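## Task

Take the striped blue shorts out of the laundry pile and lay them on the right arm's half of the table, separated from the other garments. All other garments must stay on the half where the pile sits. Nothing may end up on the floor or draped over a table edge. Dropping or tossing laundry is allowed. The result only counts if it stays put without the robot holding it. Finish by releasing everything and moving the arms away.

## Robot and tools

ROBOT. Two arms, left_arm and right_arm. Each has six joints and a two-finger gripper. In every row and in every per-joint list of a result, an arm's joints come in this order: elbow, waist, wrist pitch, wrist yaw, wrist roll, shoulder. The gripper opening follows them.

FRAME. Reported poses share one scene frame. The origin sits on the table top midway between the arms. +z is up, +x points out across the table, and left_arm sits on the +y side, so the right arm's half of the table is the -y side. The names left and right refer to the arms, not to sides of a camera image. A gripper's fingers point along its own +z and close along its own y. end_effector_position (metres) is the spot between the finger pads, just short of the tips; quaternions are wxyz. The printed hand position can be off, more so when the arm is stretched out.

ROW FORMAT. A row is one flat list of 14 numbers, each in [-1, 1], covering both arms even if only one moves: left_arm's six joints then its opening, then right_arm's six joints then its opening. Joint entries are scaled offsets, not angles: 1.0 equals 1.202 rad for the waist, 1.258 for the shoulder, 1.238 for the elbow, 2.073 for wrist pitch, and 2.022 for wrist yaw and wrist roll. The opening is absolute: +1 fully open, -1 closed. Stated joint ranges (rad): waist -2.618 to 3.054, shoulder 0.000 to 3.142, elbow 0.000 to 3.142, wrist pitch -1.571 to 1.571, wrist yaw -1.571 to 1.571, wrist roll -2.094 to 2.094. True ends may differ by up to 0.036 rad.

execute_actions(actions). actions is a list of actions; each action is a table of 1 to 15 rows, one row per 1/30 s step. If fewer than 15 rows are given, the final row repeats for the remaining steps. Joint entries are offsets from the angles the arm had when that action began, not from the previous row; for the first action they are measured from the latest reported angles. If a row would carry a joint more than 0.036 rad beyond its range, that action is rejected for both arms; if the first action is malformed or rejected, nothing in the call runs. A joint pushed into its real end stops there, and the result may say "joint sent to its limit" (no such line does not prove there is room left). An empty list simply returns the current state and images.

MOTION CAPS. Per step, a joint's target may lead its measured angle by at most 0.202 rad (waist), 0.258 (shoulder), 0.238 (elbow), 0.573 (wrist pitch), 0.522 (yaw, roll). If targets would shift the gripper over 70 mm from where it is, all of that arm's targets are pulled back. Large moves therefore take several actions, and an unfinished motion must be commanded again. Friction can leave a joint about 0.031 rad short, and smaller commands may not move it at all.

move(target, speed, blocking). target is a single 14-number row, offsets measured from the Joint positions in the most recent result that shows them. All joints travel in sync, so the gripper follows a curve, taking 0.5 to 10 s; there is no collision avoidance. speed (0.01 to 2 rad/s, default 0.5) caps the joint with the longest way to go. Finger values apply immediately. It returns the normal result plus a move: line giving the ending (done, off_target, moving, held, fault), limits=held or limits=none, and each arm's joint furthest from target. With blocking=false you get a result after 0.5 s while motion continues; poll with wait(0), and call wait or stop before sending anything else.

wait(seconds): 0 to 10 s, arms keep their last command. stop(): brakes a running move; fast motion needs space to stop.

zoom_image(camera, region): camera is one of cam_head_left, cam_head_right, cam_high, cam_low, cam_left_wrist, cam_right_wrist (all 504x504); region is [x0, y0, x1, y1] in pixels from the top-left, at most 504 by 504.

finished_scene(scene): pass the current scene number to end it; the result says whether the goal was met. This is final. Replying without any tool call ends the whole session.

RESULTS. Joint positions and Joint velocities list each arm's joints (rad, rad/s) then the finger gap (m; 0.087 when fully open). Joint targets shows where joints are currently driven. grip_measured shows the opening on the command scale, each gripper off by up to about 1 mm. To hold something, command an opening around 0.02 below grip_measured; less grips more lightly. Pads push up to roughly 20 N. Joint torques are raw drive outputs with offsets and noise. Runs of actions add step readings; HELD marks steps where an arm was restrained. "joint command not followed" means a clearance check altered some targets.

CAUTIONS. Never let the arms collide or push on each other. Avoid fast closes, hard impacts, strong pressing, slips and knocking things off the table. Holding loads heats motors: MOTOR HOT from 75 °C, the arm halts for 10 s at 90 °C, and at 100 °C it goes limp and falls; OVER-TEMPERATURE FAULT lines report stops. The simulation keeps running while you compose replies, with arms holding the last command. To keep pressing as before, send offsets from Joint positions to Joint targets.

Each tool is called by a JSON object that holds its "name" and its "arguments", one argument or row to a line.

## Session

{"name": "execute_actions", "arguments": {
  "actions": []
}}

Scene clock: 0.00 s.
left_arm: end_effector_position=(+0.4028, +0.2845, +0.3640) grip_measured=+1.000 end_effector_quat_wxyz=(+0.710, -0.046, +0.701, +0.046) | right_arm: end_effector_position=(+0.3800, -0.3996, +0.3535) grip_measured=+1.000 end_effector_quat_wxyz=(+0.699, +0.057, +0.711, -0.053)
Joint names: [elbow, waist, wrist pitch, wrist yaw, wrist roll, shoulder]
Joint positions: left_arm=[1.043 0.006 0.004 0.003 0.    1.034 0.087] | right_arm=[ 1.036 -0.013 -0.006 -0.002  0.005  1.047  0.087]
Joint velocities: left_arm=[-0.012 -0.002  0.066 -0.007 -0.066 -0.007  0.   ] | right_arm=[ 0.007 -0.002 -0.022  0.022  0.022 -0.002  0.   ]
Joint torques (N m, as the arm reports them, + toward a larger angle): no reading
Motor temperatures (°C, as the motors report them): left_arm=[28 28 27 29 28 31] | right_arm=[28 27 30 26 26 28]
Joint targets: left_arm=[1.043 0.006 0.004 0.003 0.000 1.034] | right_arm=[1.036 -0.013 -0.006 -0.002 0.005 1.047]

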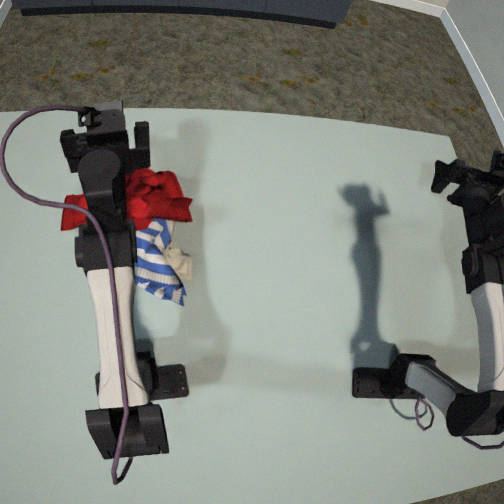

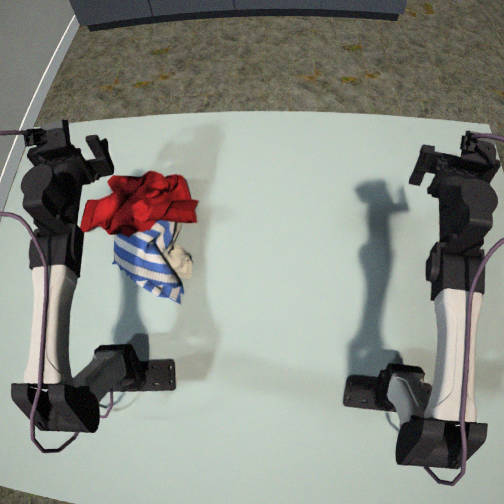

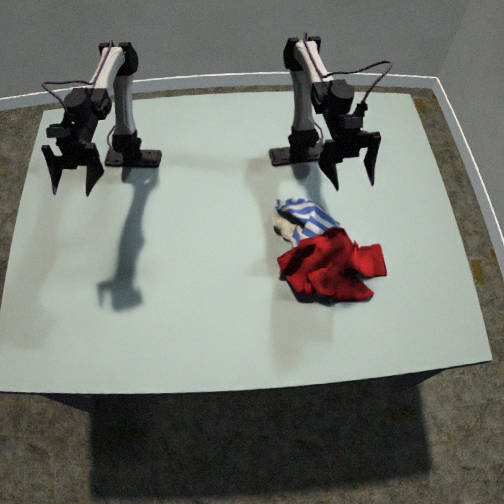

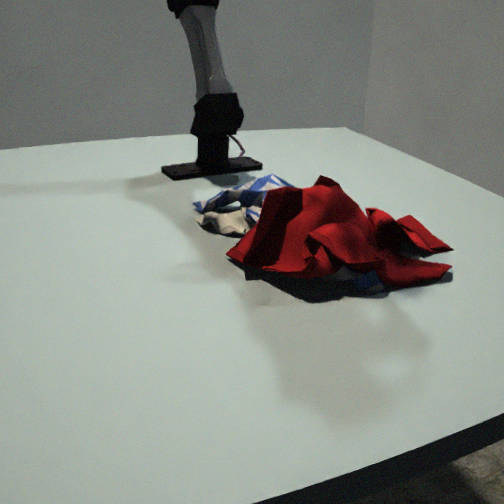

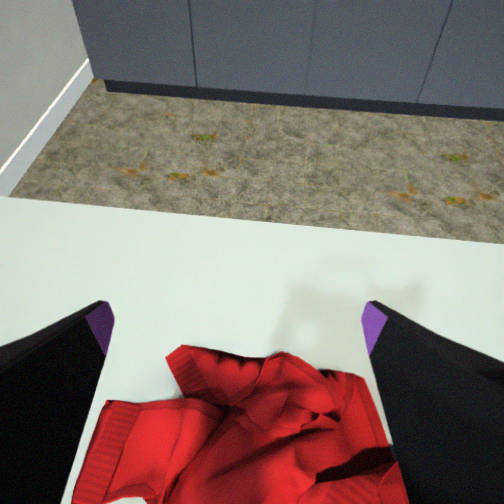

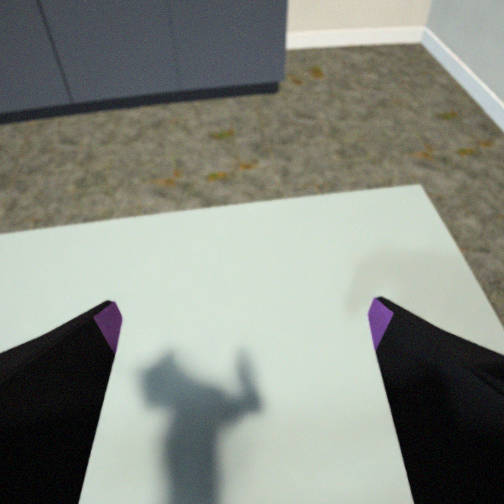

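{"name": "move", "arguments": {
  "target": [0.06,-0.13,-0.48,0,0,0.4,0.3,0,-0.6,0,0,0,0,1],
  "speed": 1
}}

{"name": "move", "arguments": {
  "target": [0,0,0,0,0,0.13,0.3,0,0,0,0,0,0,1]
}}

{"name": "move", "arguments": {
  "target": [0,0,0,0,0,0,-1,0,0,0,0,0,0,1]
}}

{"name": "move", "arguments": {
  "target": [0.5,-0.15,-0.2,0,0,-0.3,-1,0,0,0,0,0,0,1]
}}

Scene clock: 5.40 s.
left_arm: end_effector_position=(+0.2778, +0.2302, +0.0745) grip_measured=+0.300 end_effector_quat_wxyz=(+0.075, +0.008, +0.997, -0.002) | right_arm: end_effector_position=(+0.2495, -0.6320, +0.3535) grip_measured=+1.000 end_effector_quat_wxyz=(+0.637, +0.301, +0.646, -0.293)
Joint names: [elbow, waist, wrist pitch, wrist yaw, wrist roll, shoulder]
Joint positions: left_arm=[ 1.086 -0.143 -0.981  0.003  0.     1.525  0.057] | right_arm=[ 1.036 -0.726 -0.006 -0.003  0.005  1.047  0.087]
Joint velocities: left_arm=[ 0.002  0.007 -0.022 -0.037 -0.037 -0.012 -0.   ] | right_arm=[ 0.017 -0.017 -0.007  0.007 -0.081  0.017  0.   ]
Joint torques (N m, as the arm reports them, + toward a larger angle): left_arm=[ 9.76 -0.64  0.49  0.09 -0.11 -4.81] | right_arm=[ 8.69 -0.43  2.11  0.08 -0.05 -2.77]
Motor temperatures (°C, as the motors report them): left_arm=[29 28 28 29 28 31] | right_arm=[29 27 32 26 26 28]
Joint targets: left_arm=[1.117 -0.150 -0.991 0.003 0.000 1.537] | right_arm=[1.036 -0.735 -0.006 -0.002 0.005 1.047]
move: off_target (left_arm); limits=none; left_arm: farthest joint: the elbow, 0.031 radians from its target (0.075 radians at the start); right_arm: farthest joint: the waist, 0.008 radians from its target (0.721 radians at the start)

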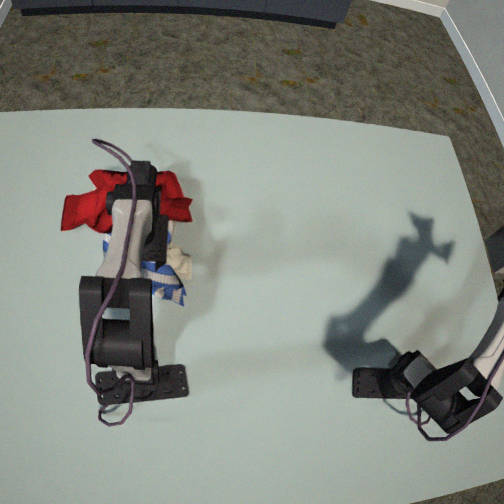

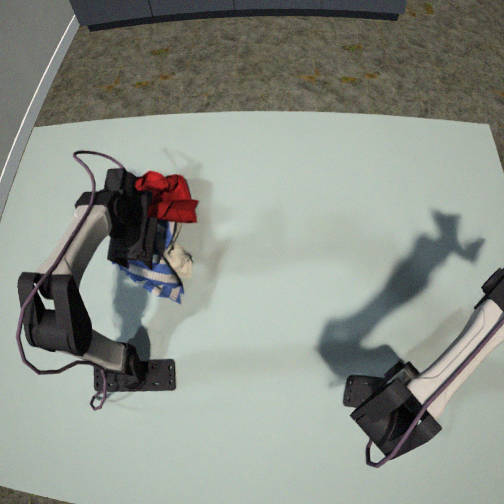

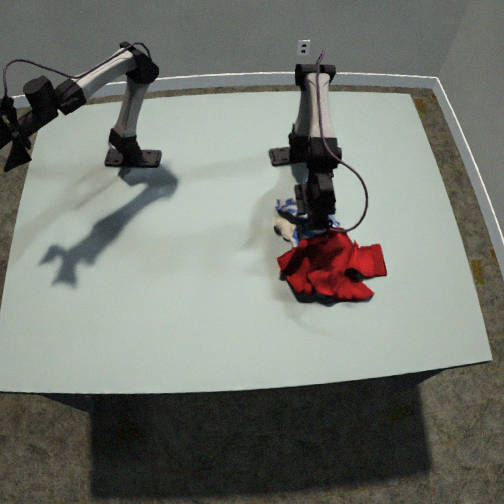

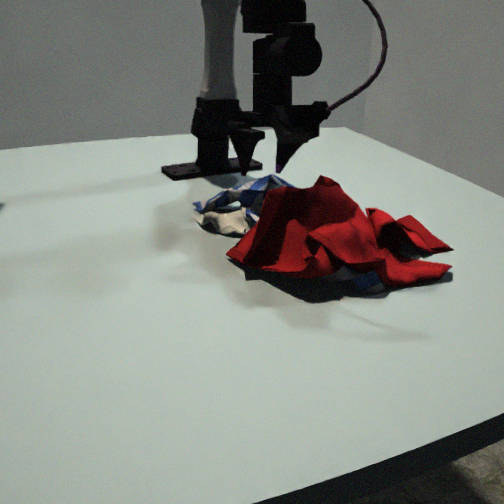

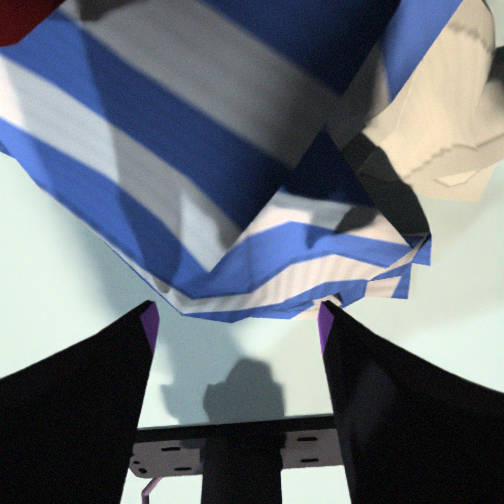

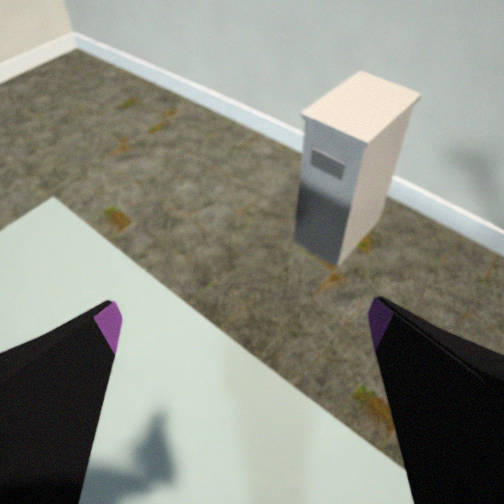

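Scene clock: 6.17 s.
left_arm: end_effector_position=(+0.2693, +0.2303, +0.0401) grip_measured=+0.300 end_effector_quat_wxyz=(-0.000, +0.008, +1.000, -0.001) | right_arm: end_effector_position=(+0.2495, -0.6320, +0.3535) grip_measured=+1.000 end_effector_quat_wxyz=(+0.637, +0.301, +0.646, -0.293)
Joint names: [elbow, waist, wrist pitch, wrist yaw, wrist roll, shoulder]
Joint positions: left_arm=[ 1.086 -0.143 -0.981  0.003  0.     1.676  0.057] | right_arm=[ 1.036 -0.726 -0.006 -0.003  0.005  1.047  0.087]
Joint velocities: left_arm=[-0.012  0.017  0.007 -0.022 -0.022 -0.002 -0.001] | right_arm=[ 0.002  0.002 -0.022 -0.007  0.022 -0.002  0.   ]
Joint torques (N m, as the arm reports them, + toward a larger angle): left_arm=[ 6.77  0.07  0.31  0.09 -0.1  -5.75] | right_arm=[ 8.75  0.3   2.13  0.04 -0.08 -2.83]
Motor temperatures (°C, as the motors report them): left_arm=[29 28 28 29 28 31] | right_arm=[29 27 32 26 26 28]
Joint targets: left_arm=[1.086 -0.143 -0.981 0.003 0.000 1.688] | right_arm=[1.036 -0.726 -0.006 -0.003 0.005 1.047]
move: done; limits=none; left_arm: farthest joint: the shoulder, 0.013 radians from its target (0.164 radians at the start); right_arm: farthest joint: the waist, 0.000 radians from its target (0.000 radians at the start)

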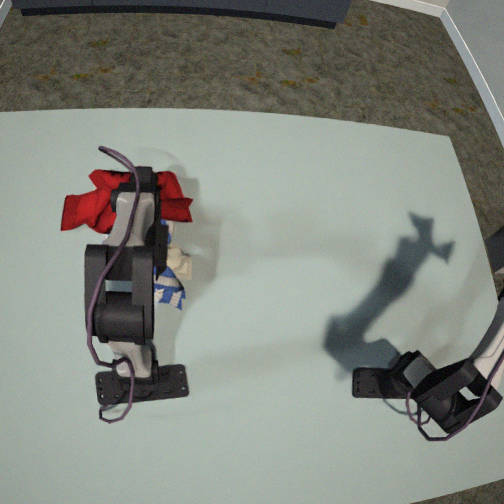

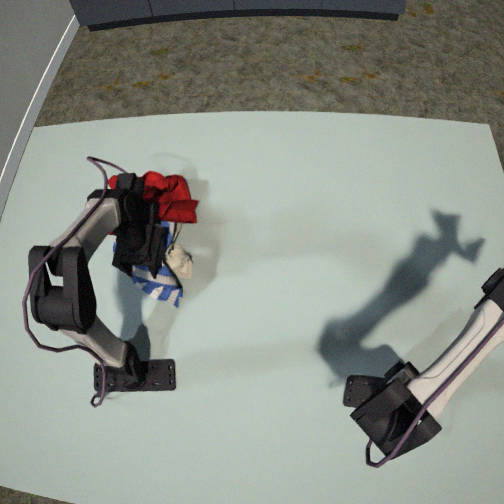

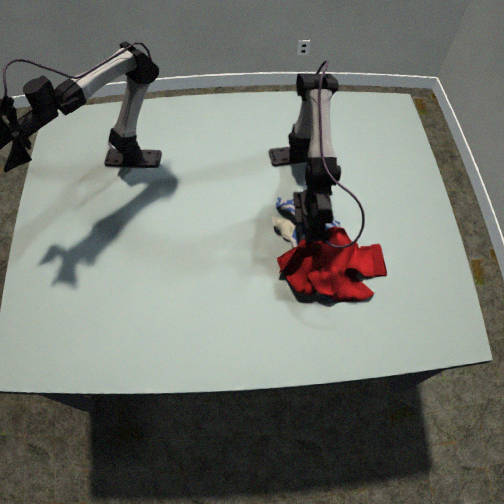

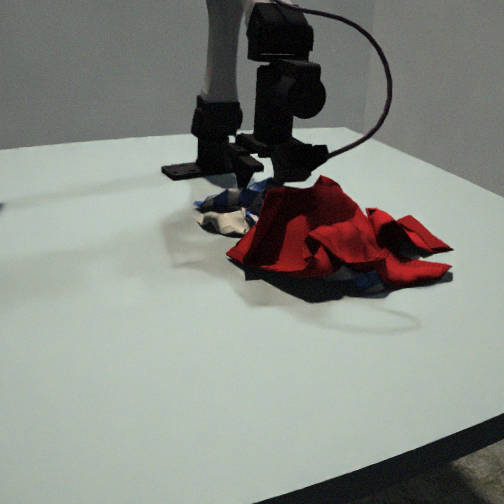

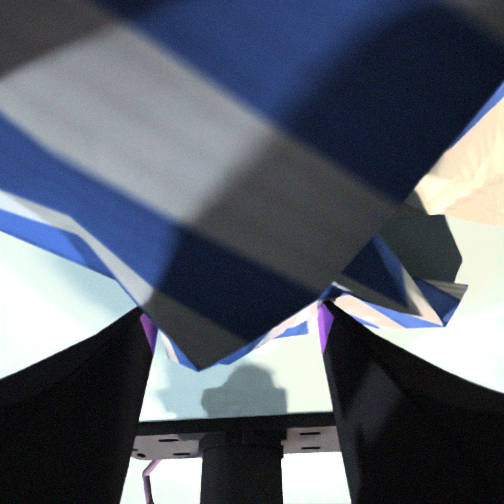

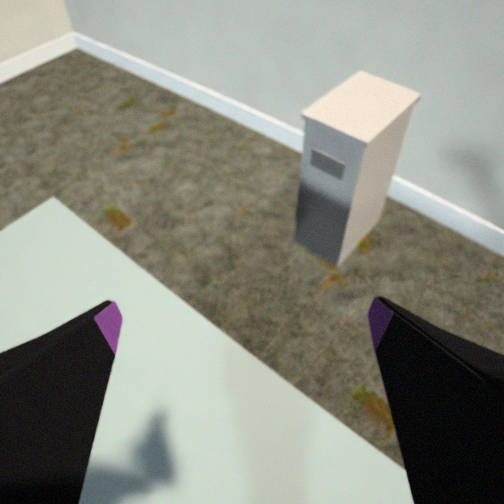

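Scene clock: 6.67 s.
left_arm: end_effector_position=(+0.2693, +0.2303, +0.0401) grip_measured=-0.900 end_effector_quat_wxyz=(-0.000, +0.008, +1.000, -0.001) | right_arm: end_effector_position=(+0.2495, -0.6320, +0.3535) grip_measured=+1.000 end_effector_quat_wxyz=(+0.637, +0.301, +0.646, -0.293)
Joint names: [elbow, waist, wrist pitch, wrist yaw, wrist roll, shoulder]
Joint positions: left_arm=[ 1.086 -0.143 -0.981  0.003  0.     1.676  0.004] | right_arm=[ 1.036 -0.726 -0.006 -0.003  0.005  1.047  0.087]
Joint velocities: left_arm=[-0.032 -0.002 -0.081 -0.007 -0.022 -0.022  0.001] | right_arm=[-0.012  0.002  0.051 -0.037  0.022  0.002  0.   ]
Joint torques (N m, as the arm reports them, + toward a larger angle): left_arm=[ 6.64  0.04  0.3   0.08 -0.12 -6.83] | right_arm=[ 8.67  0.29  2.09  0.05 -0.06 -2.71]
Motor temperatures (°C, as the motors report them): left_arm=[30 28 28 29 28 31] | right_arm=[29 27 33 26 26 28]
Joint targets: left_arm=[1.086 -0.143 -0.981 0.003 0.000 1.676] | right_arm=[1.036 -0.726 -0.006 -0.003 0.005 1.047]
move: done; limits=none; left_arm: farthest joint: the waist, 0.000 radians from its target (0.000 radians at the start); right_arm: farthest joint: the waist, 0.000 radians from its target (0.000 radians at the start)

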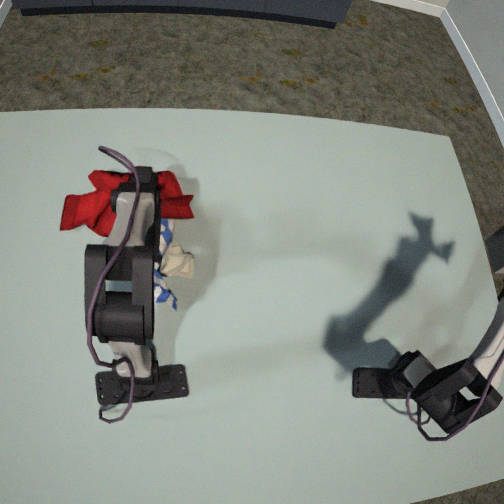

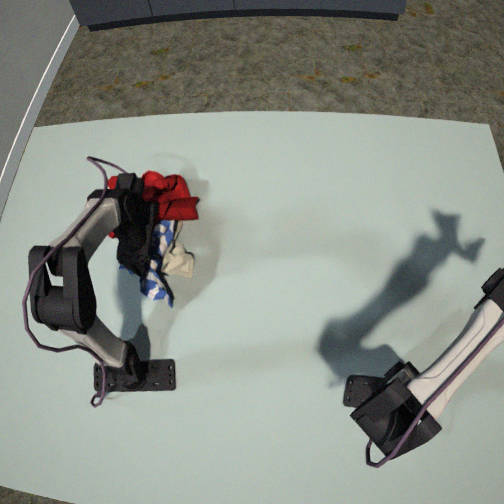

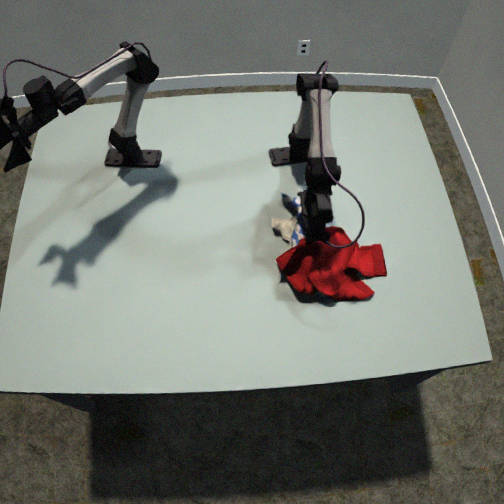

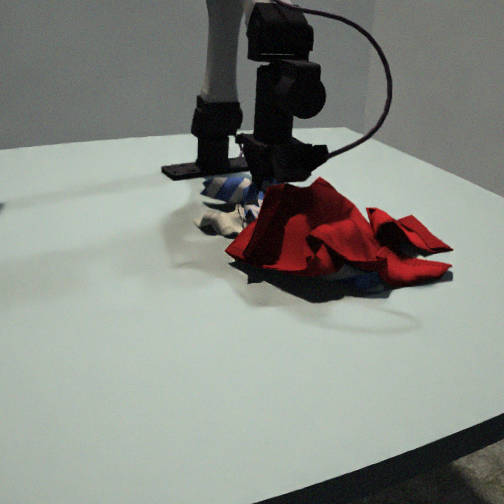

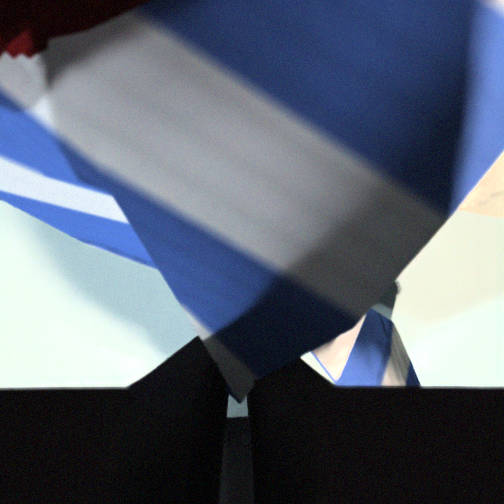

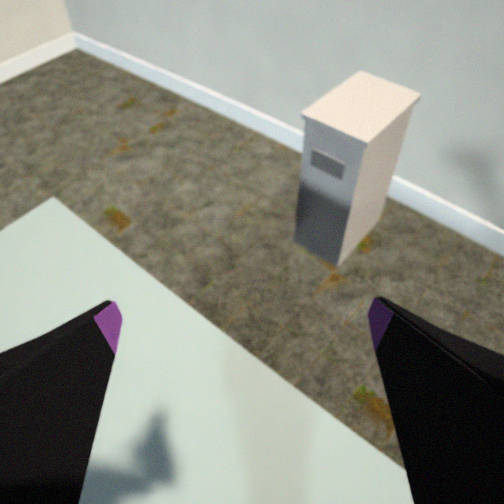

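Scene clock: 8.63 s.
left_arm: end_effector_position=(+0.2755, +0.1867, +0.2813) grip_measured=-0.900 end_effector_quat_wxyz=(+0.274, +0.091, +0.957, -0.027) | right_arm: end_effector_position=(+0.2495, -0.6320, +0.3535) grip_measured=+1.000 end_effector_quat_wxyz=(+0.637, +0.301, +0.646, -0.293)
Joint names: [elbow, waist, wrist pitch, wrist yaw, wrist roll, shoulder]
Joint positions: left_arm=[ 1.687 -0.315 -1.392  0.003  0.     1.308  0.004] | right_arm=[ 1.036 -0.726 -0.006 -0.003  0.005  1.047  0.087]
Joint velocities: left_arm=[-0.002 -0.022  0.037 -0.139 -0.095 -0.002 -0.001] | right_arm=[-0.012  0.007  0.051  0.007 -0.037 -0.017  0.   ]
Joint torques (N m, as the arm reports them, + toward a larger angle): left_arm=[ 8.16 -0.72  1.2   0.08 -0.11 -4.29] | right_arm=[ 8.65  0.27  2.12  0.05 -0.06 -2.79]
Motor temperatures (°C, as the motors report them): left_arm=[30 28 28 29 28 31] | right_arm=[30 27 33 26 26 28]
Joint targets: left_arm=[1.705 -0.323 -1.396 0.003 0.000 1.299] | right_arm=[1.036 -0.726 -0.006 -0.003 0.005 1.047]
move: done; limits=none; left_arm: farthest joint: the elbow, 0.018 radians from its target (0.619 radians at the start); right_arm: farthest joint: the waist, 0.000 radians from its target (0.000 radians at the start)

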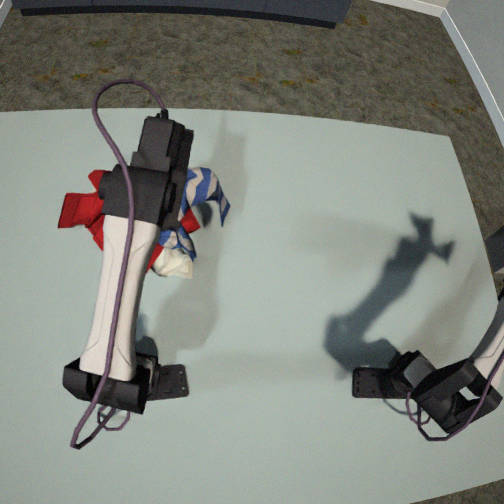

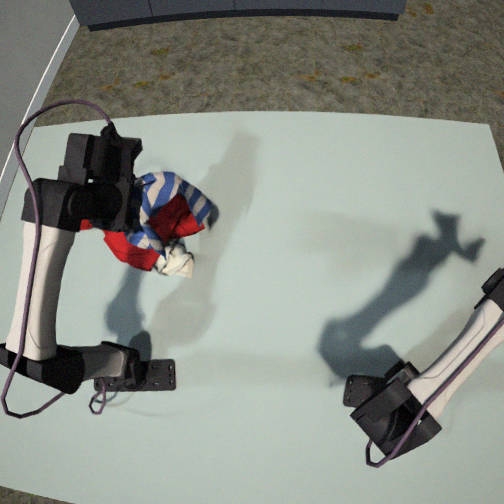

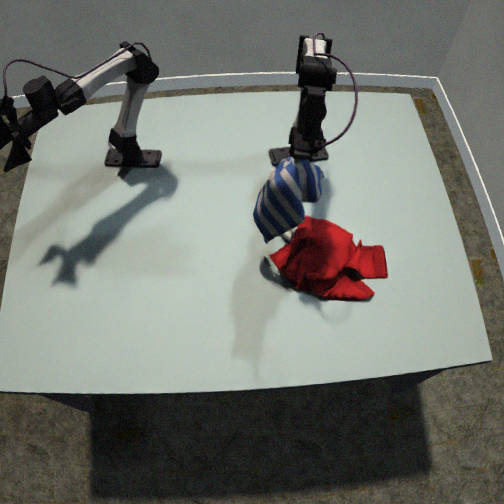

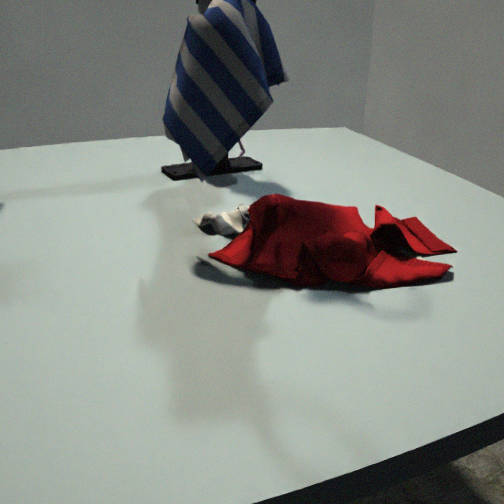

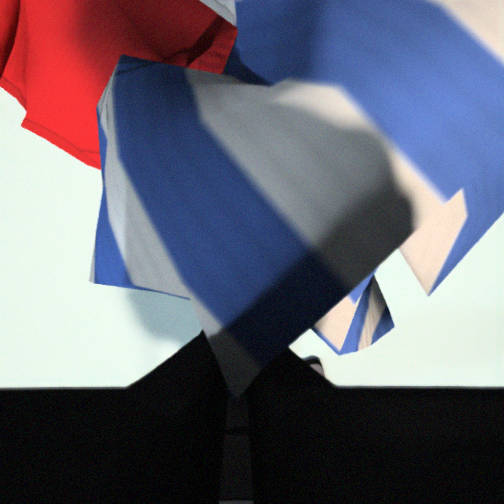

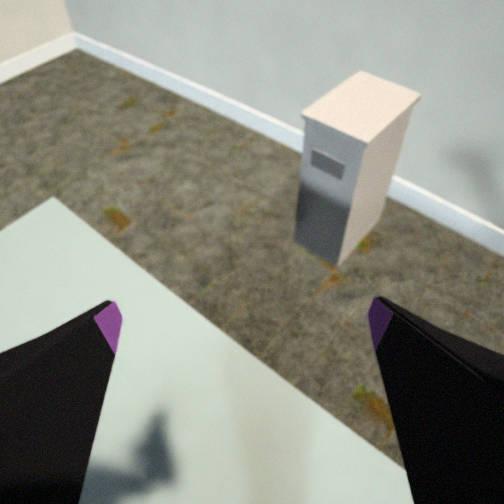

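{"name": "move", "arguments": {
  "target": [0.45,-0.68,0.4,0,0,0.71,-1,0,0,0,0,0,0,1],
  "speed": 0.7
}}

{"name": "move", "arguments": {
  "target": [0,0,0,0,0,0,1,0,0,0,0,0,0,1]
}}

{"name": "move", "arguments": {
  "target": [-0.4,0.4,0,0,0,-0.6,1,0,0,0,0,0,0,1],
  "speed": 1
}}

Scene clock: 15.53 s.
left_arm: end_effector_position=(+0.3484, -0.2816, +0.2210) grip_measured=-0.900 end_effector_quat_wxyz=(+0.420, +0.426, +0.766, -0.235) | right_arm: end_effector_position=(+0.2495, -0.6320, +0.3535) grip_measured=+1.000 end_effector_quat_wxyz=(+0.637, +0.301, +0.646, -0.293)
Joint names: [elbow, waist, wrist pitch, wrist yaw, wrist roll, shoulder]
Joint positions: left_arm=[ 2.219 -1.139 -0.582  0.005  0.     2.204  0.004] | right_arm=[ 1.036 -0.726 -0.006 -0.003  0.005  1.047  0.087]
Joint velocities: left_arm=[-0.012  0.027 -0.022  0.022 -0.022 -0.012  0.001] | right_arm=[-0.002 -0.007  0.051 -0.022  0.022 -0.012  0.   ]
Joint torques (N m, as the arm reports them, + toward a larger angle): left_arm=[ 10.34   0.64   1.9    0.08  -0.11 -12.82] | right_arm=[ 8.64  0.29  2.11  0.07 -0.08 -2.73]
Motor temperatures (°C, as the motors report them): left_arm=[31 28 28 29 28 32] | right_arm=[31 27 35 26 26 29]
Joint targets: left_arm=[2.245 -1.133 -0.563 0.002 0.000 2.201] | right_arm=[1.036 -0.726 -0.006 -0.003 0.005 1.047]
move: off_target (left_arm); limits=none; left_arm: farthest joint: the elbow, 0.025 radians from its target (0.557 radians at the start); right_arm: farthest joint: the waist, 0.000 radians from its target (0.000 radians at the start)

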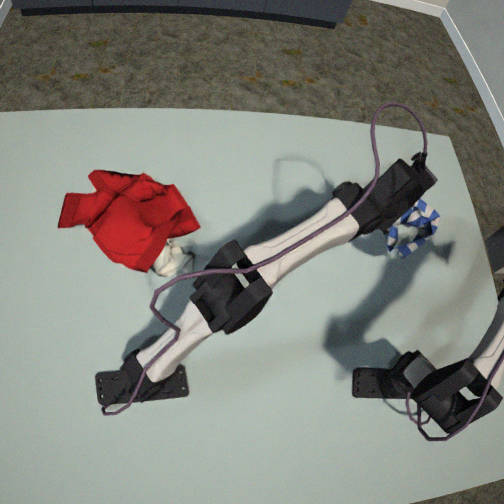

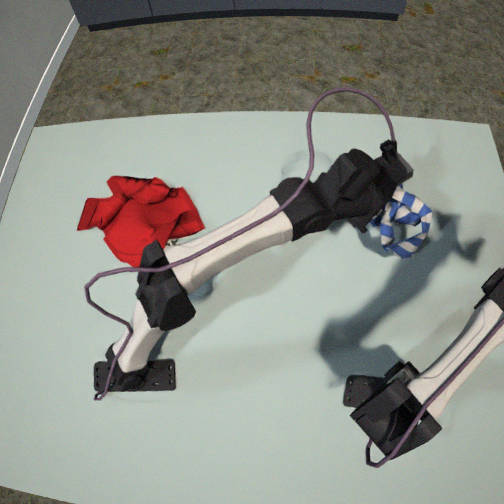

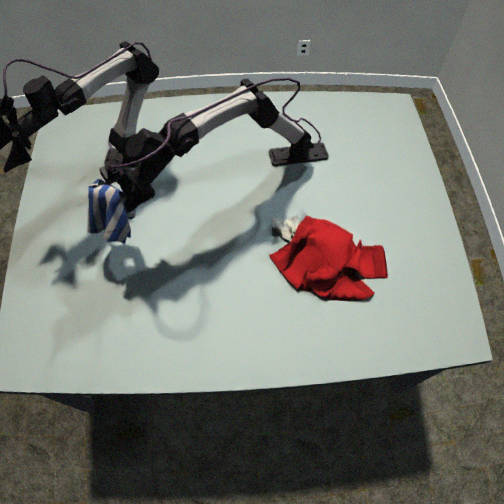

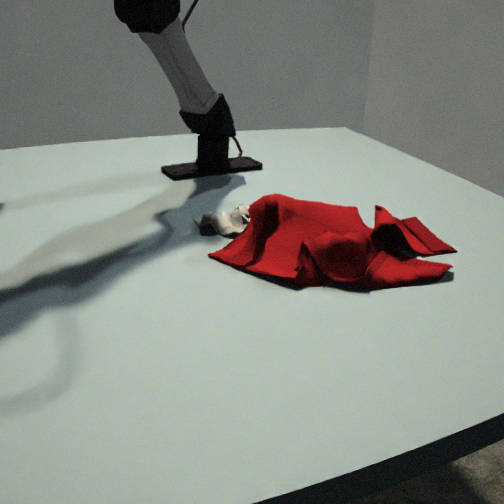

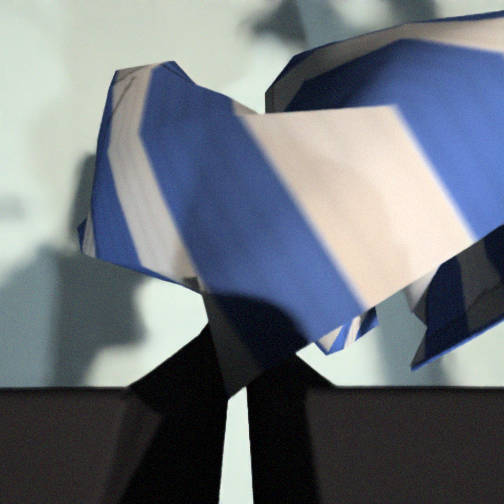

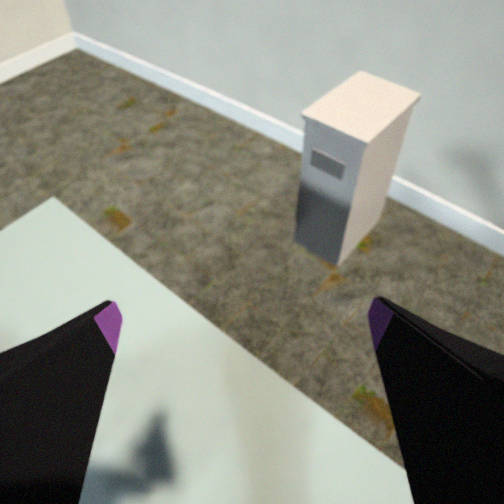

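Scene clock: 16.03 s.
left_arm: end_effector_position=(+0.3484, -0.2816, +0.2210) grip_measured=+1.000 end_effector_quat_wxyz=(+0.420, +0.426, +0.766, -0.235) | right_arm: end_effector_position=(+0.2495, -0.6320, +0.3535) grip_measured=+1.000 end_effector_quat_wxyz=(+0.637, +0.301, +0.646, -0.293)
Joint names: [elbow, waist, wrist pitch, wrist yaw, wrist roll, shoulder]
Joint positions: left_arm=[ 2.219 -1.139 -0.582  0.005  0.     2.204  0.087] | right_arm=[ 1.036 -0.726 -0.006 -0.003  0.005  1.047  0.087]
Joint velocities: left_arm=[-0.007  0.012  0.037 -0.051 -0.037 -0.012  0.   ] | right_arm=[ 0.002 -0.007  0.125 -0.022  0.022 -0.012  0.   ]
Joint torques (N m, as the arm reports them, + toward a larger angle): left_arm=[  8.21   0.05   1.71   0.09  -0.12 -12.5 ] | right_arm=[ 8.6   0.22  2.1   0.05 -0.07 -2.83]
Motor temperatures (°C, as the motors report them): left_arm=[31 28 28 29 28 32] | right_arm=[31 27 35 26 26 29]
Joint targets: left_arm=[2.219 -1.139 -0.582 0.005 0.000 2.204] | right_arm=[1.036 -0.726 -0.006 -0.003 0.005 1.047]
move: done; limits=none; left_arm: farthest joint: the waist, 0.000 radians from its target (0.000 radians at the start); right_arm: farthest joint: the waist, 0.000 radians from its target (0.000 radians at the start)

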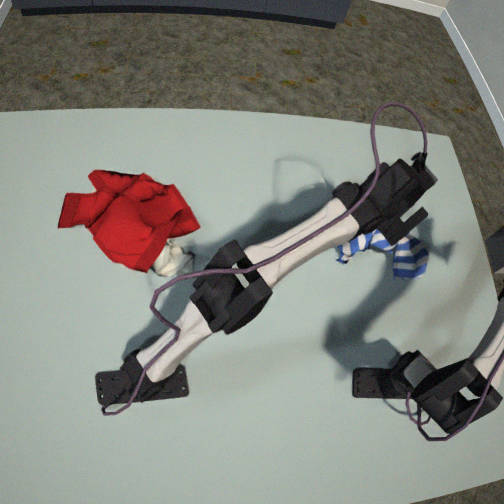

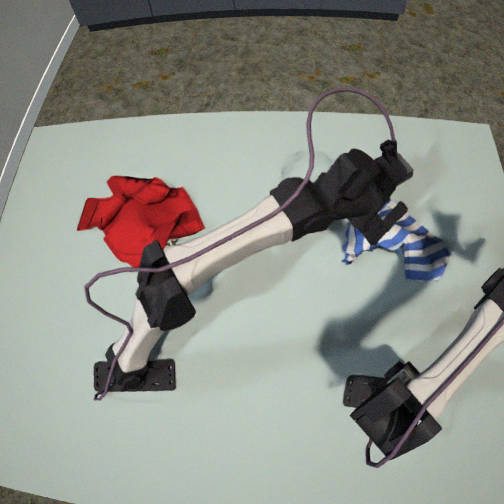

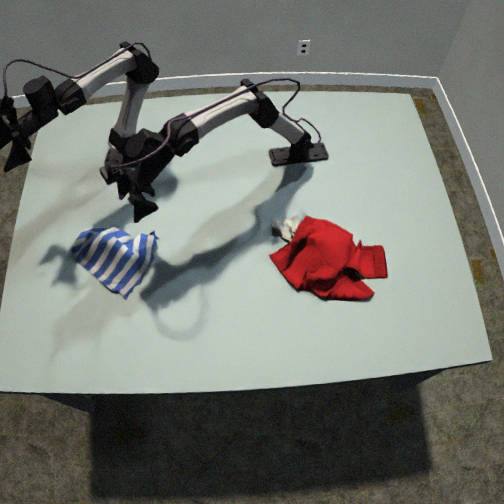

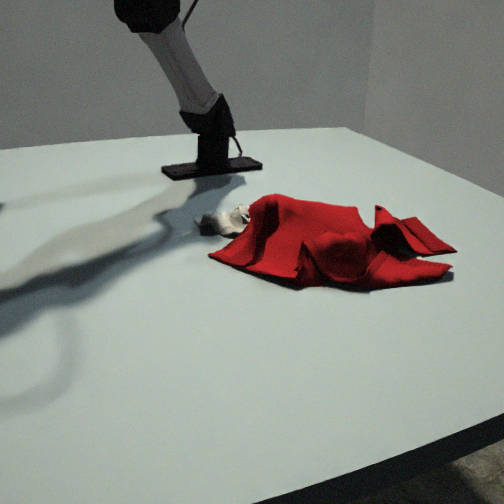

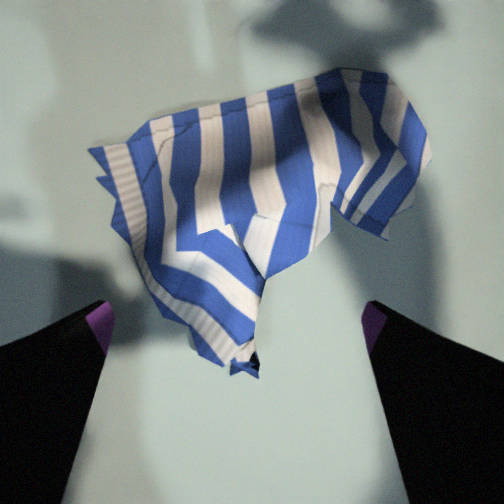

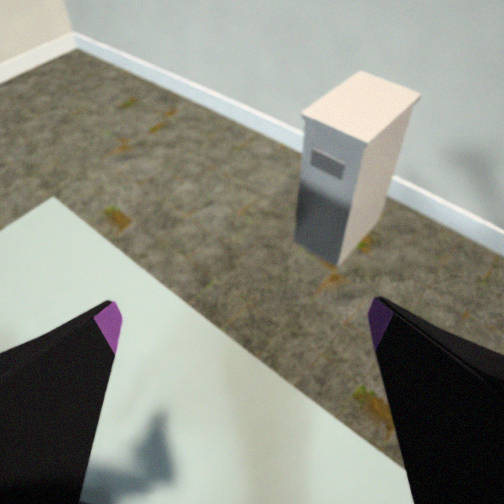

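Scene clock: 17.47 s.
left_arm: end_effector_position=(+0.4001, +0.0125, +0.3890) grip_measured=+1.000 end_effector_quat_wxyz=(+0.573, +0.214, +0.775, -0.159) | right_arm: end_effector_position=(+0.2495, -0.6320, +0.3535) grip_measured=+1.000 end_effector_quat_wxyz=(+0.637, +0.301, +0.646, -0.293)
Joint names: [elbow, waist, wrist pitch, wrist yaw, wrist roll, shoulder]
Joint positions: left_arm=[ 1.741 -0.661 -0.582  0.004  0.     1.457  0.087] | right_arm=[ 1.036 -0.726 -0.006 -0.003  0.005  1.047  0.087]
Joint velocities: left_arm=[-0.002 -0.012 -0.037  0.051 -0.022  0.007  0.   ] | right_arm=[-0.007 -0.017 -0.095  0.007  0.022  0.007  0.   ]
Joint torques (N m, as the arm reports them, + toward a larger angle): left_arm=[ 6.21  0.41  1.82  0.1  -0.12 -6.42] | right_arm=[ 8.62  0.2   2.1   0.06 -0.08 -2.85]
Motor temperatures (°C, as the motors report them): left_arm=[31 28 29 29 28 33] | right_arm=[31 27 35 26 26 29]
Joint targets: left_arm=[1.724 -0.658 -0.582 0.005 0.000 1.449] | right_arm=[1.036 -0.726 -0.006 -0.003 0.005 1.047]
move: done; limits=none; left_arm: farthest joint: the elbow, 0.017 radians from its target (0.495 radians at the start); right_arm: farthest joint: the waist, 0.000 radians from its target (0.000 radians at the start)

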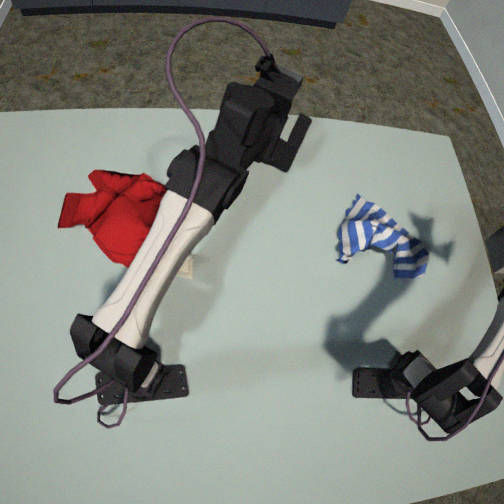

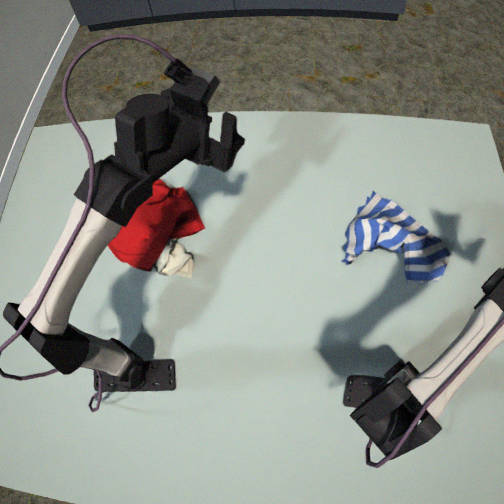

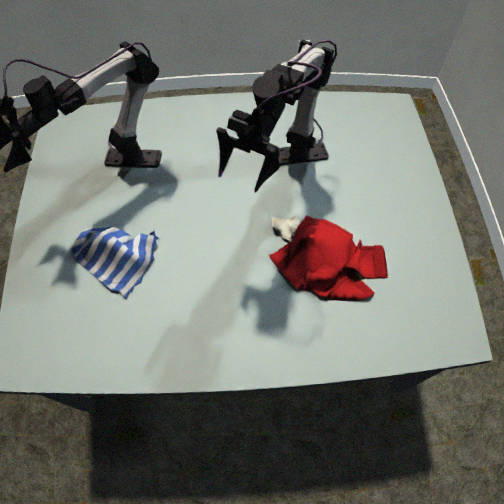

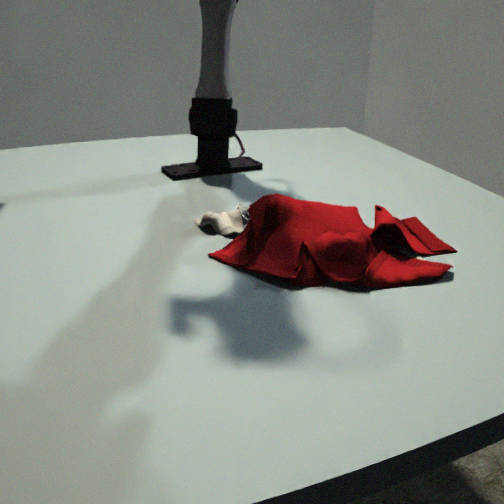

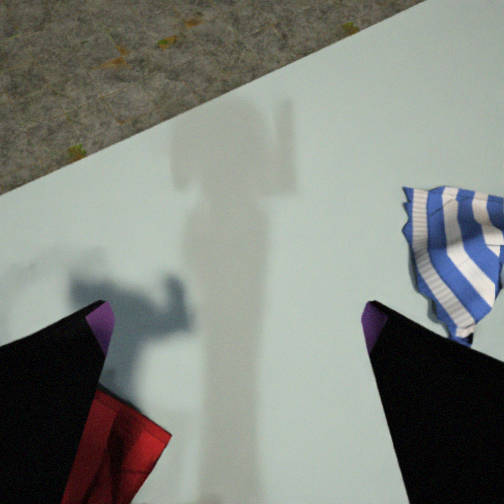

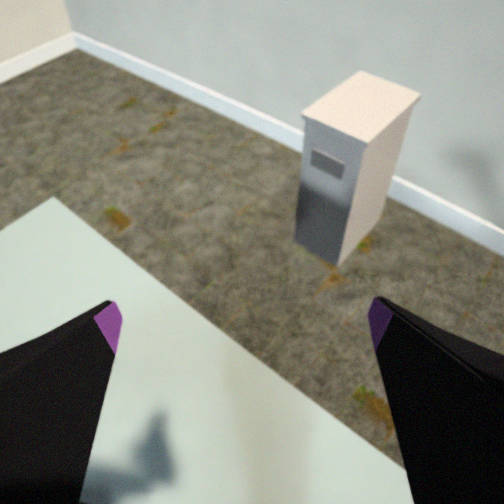

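{"name": "finished_scene", "arguments": {
  "scene": 2
}}

The scene is finished: the task was done.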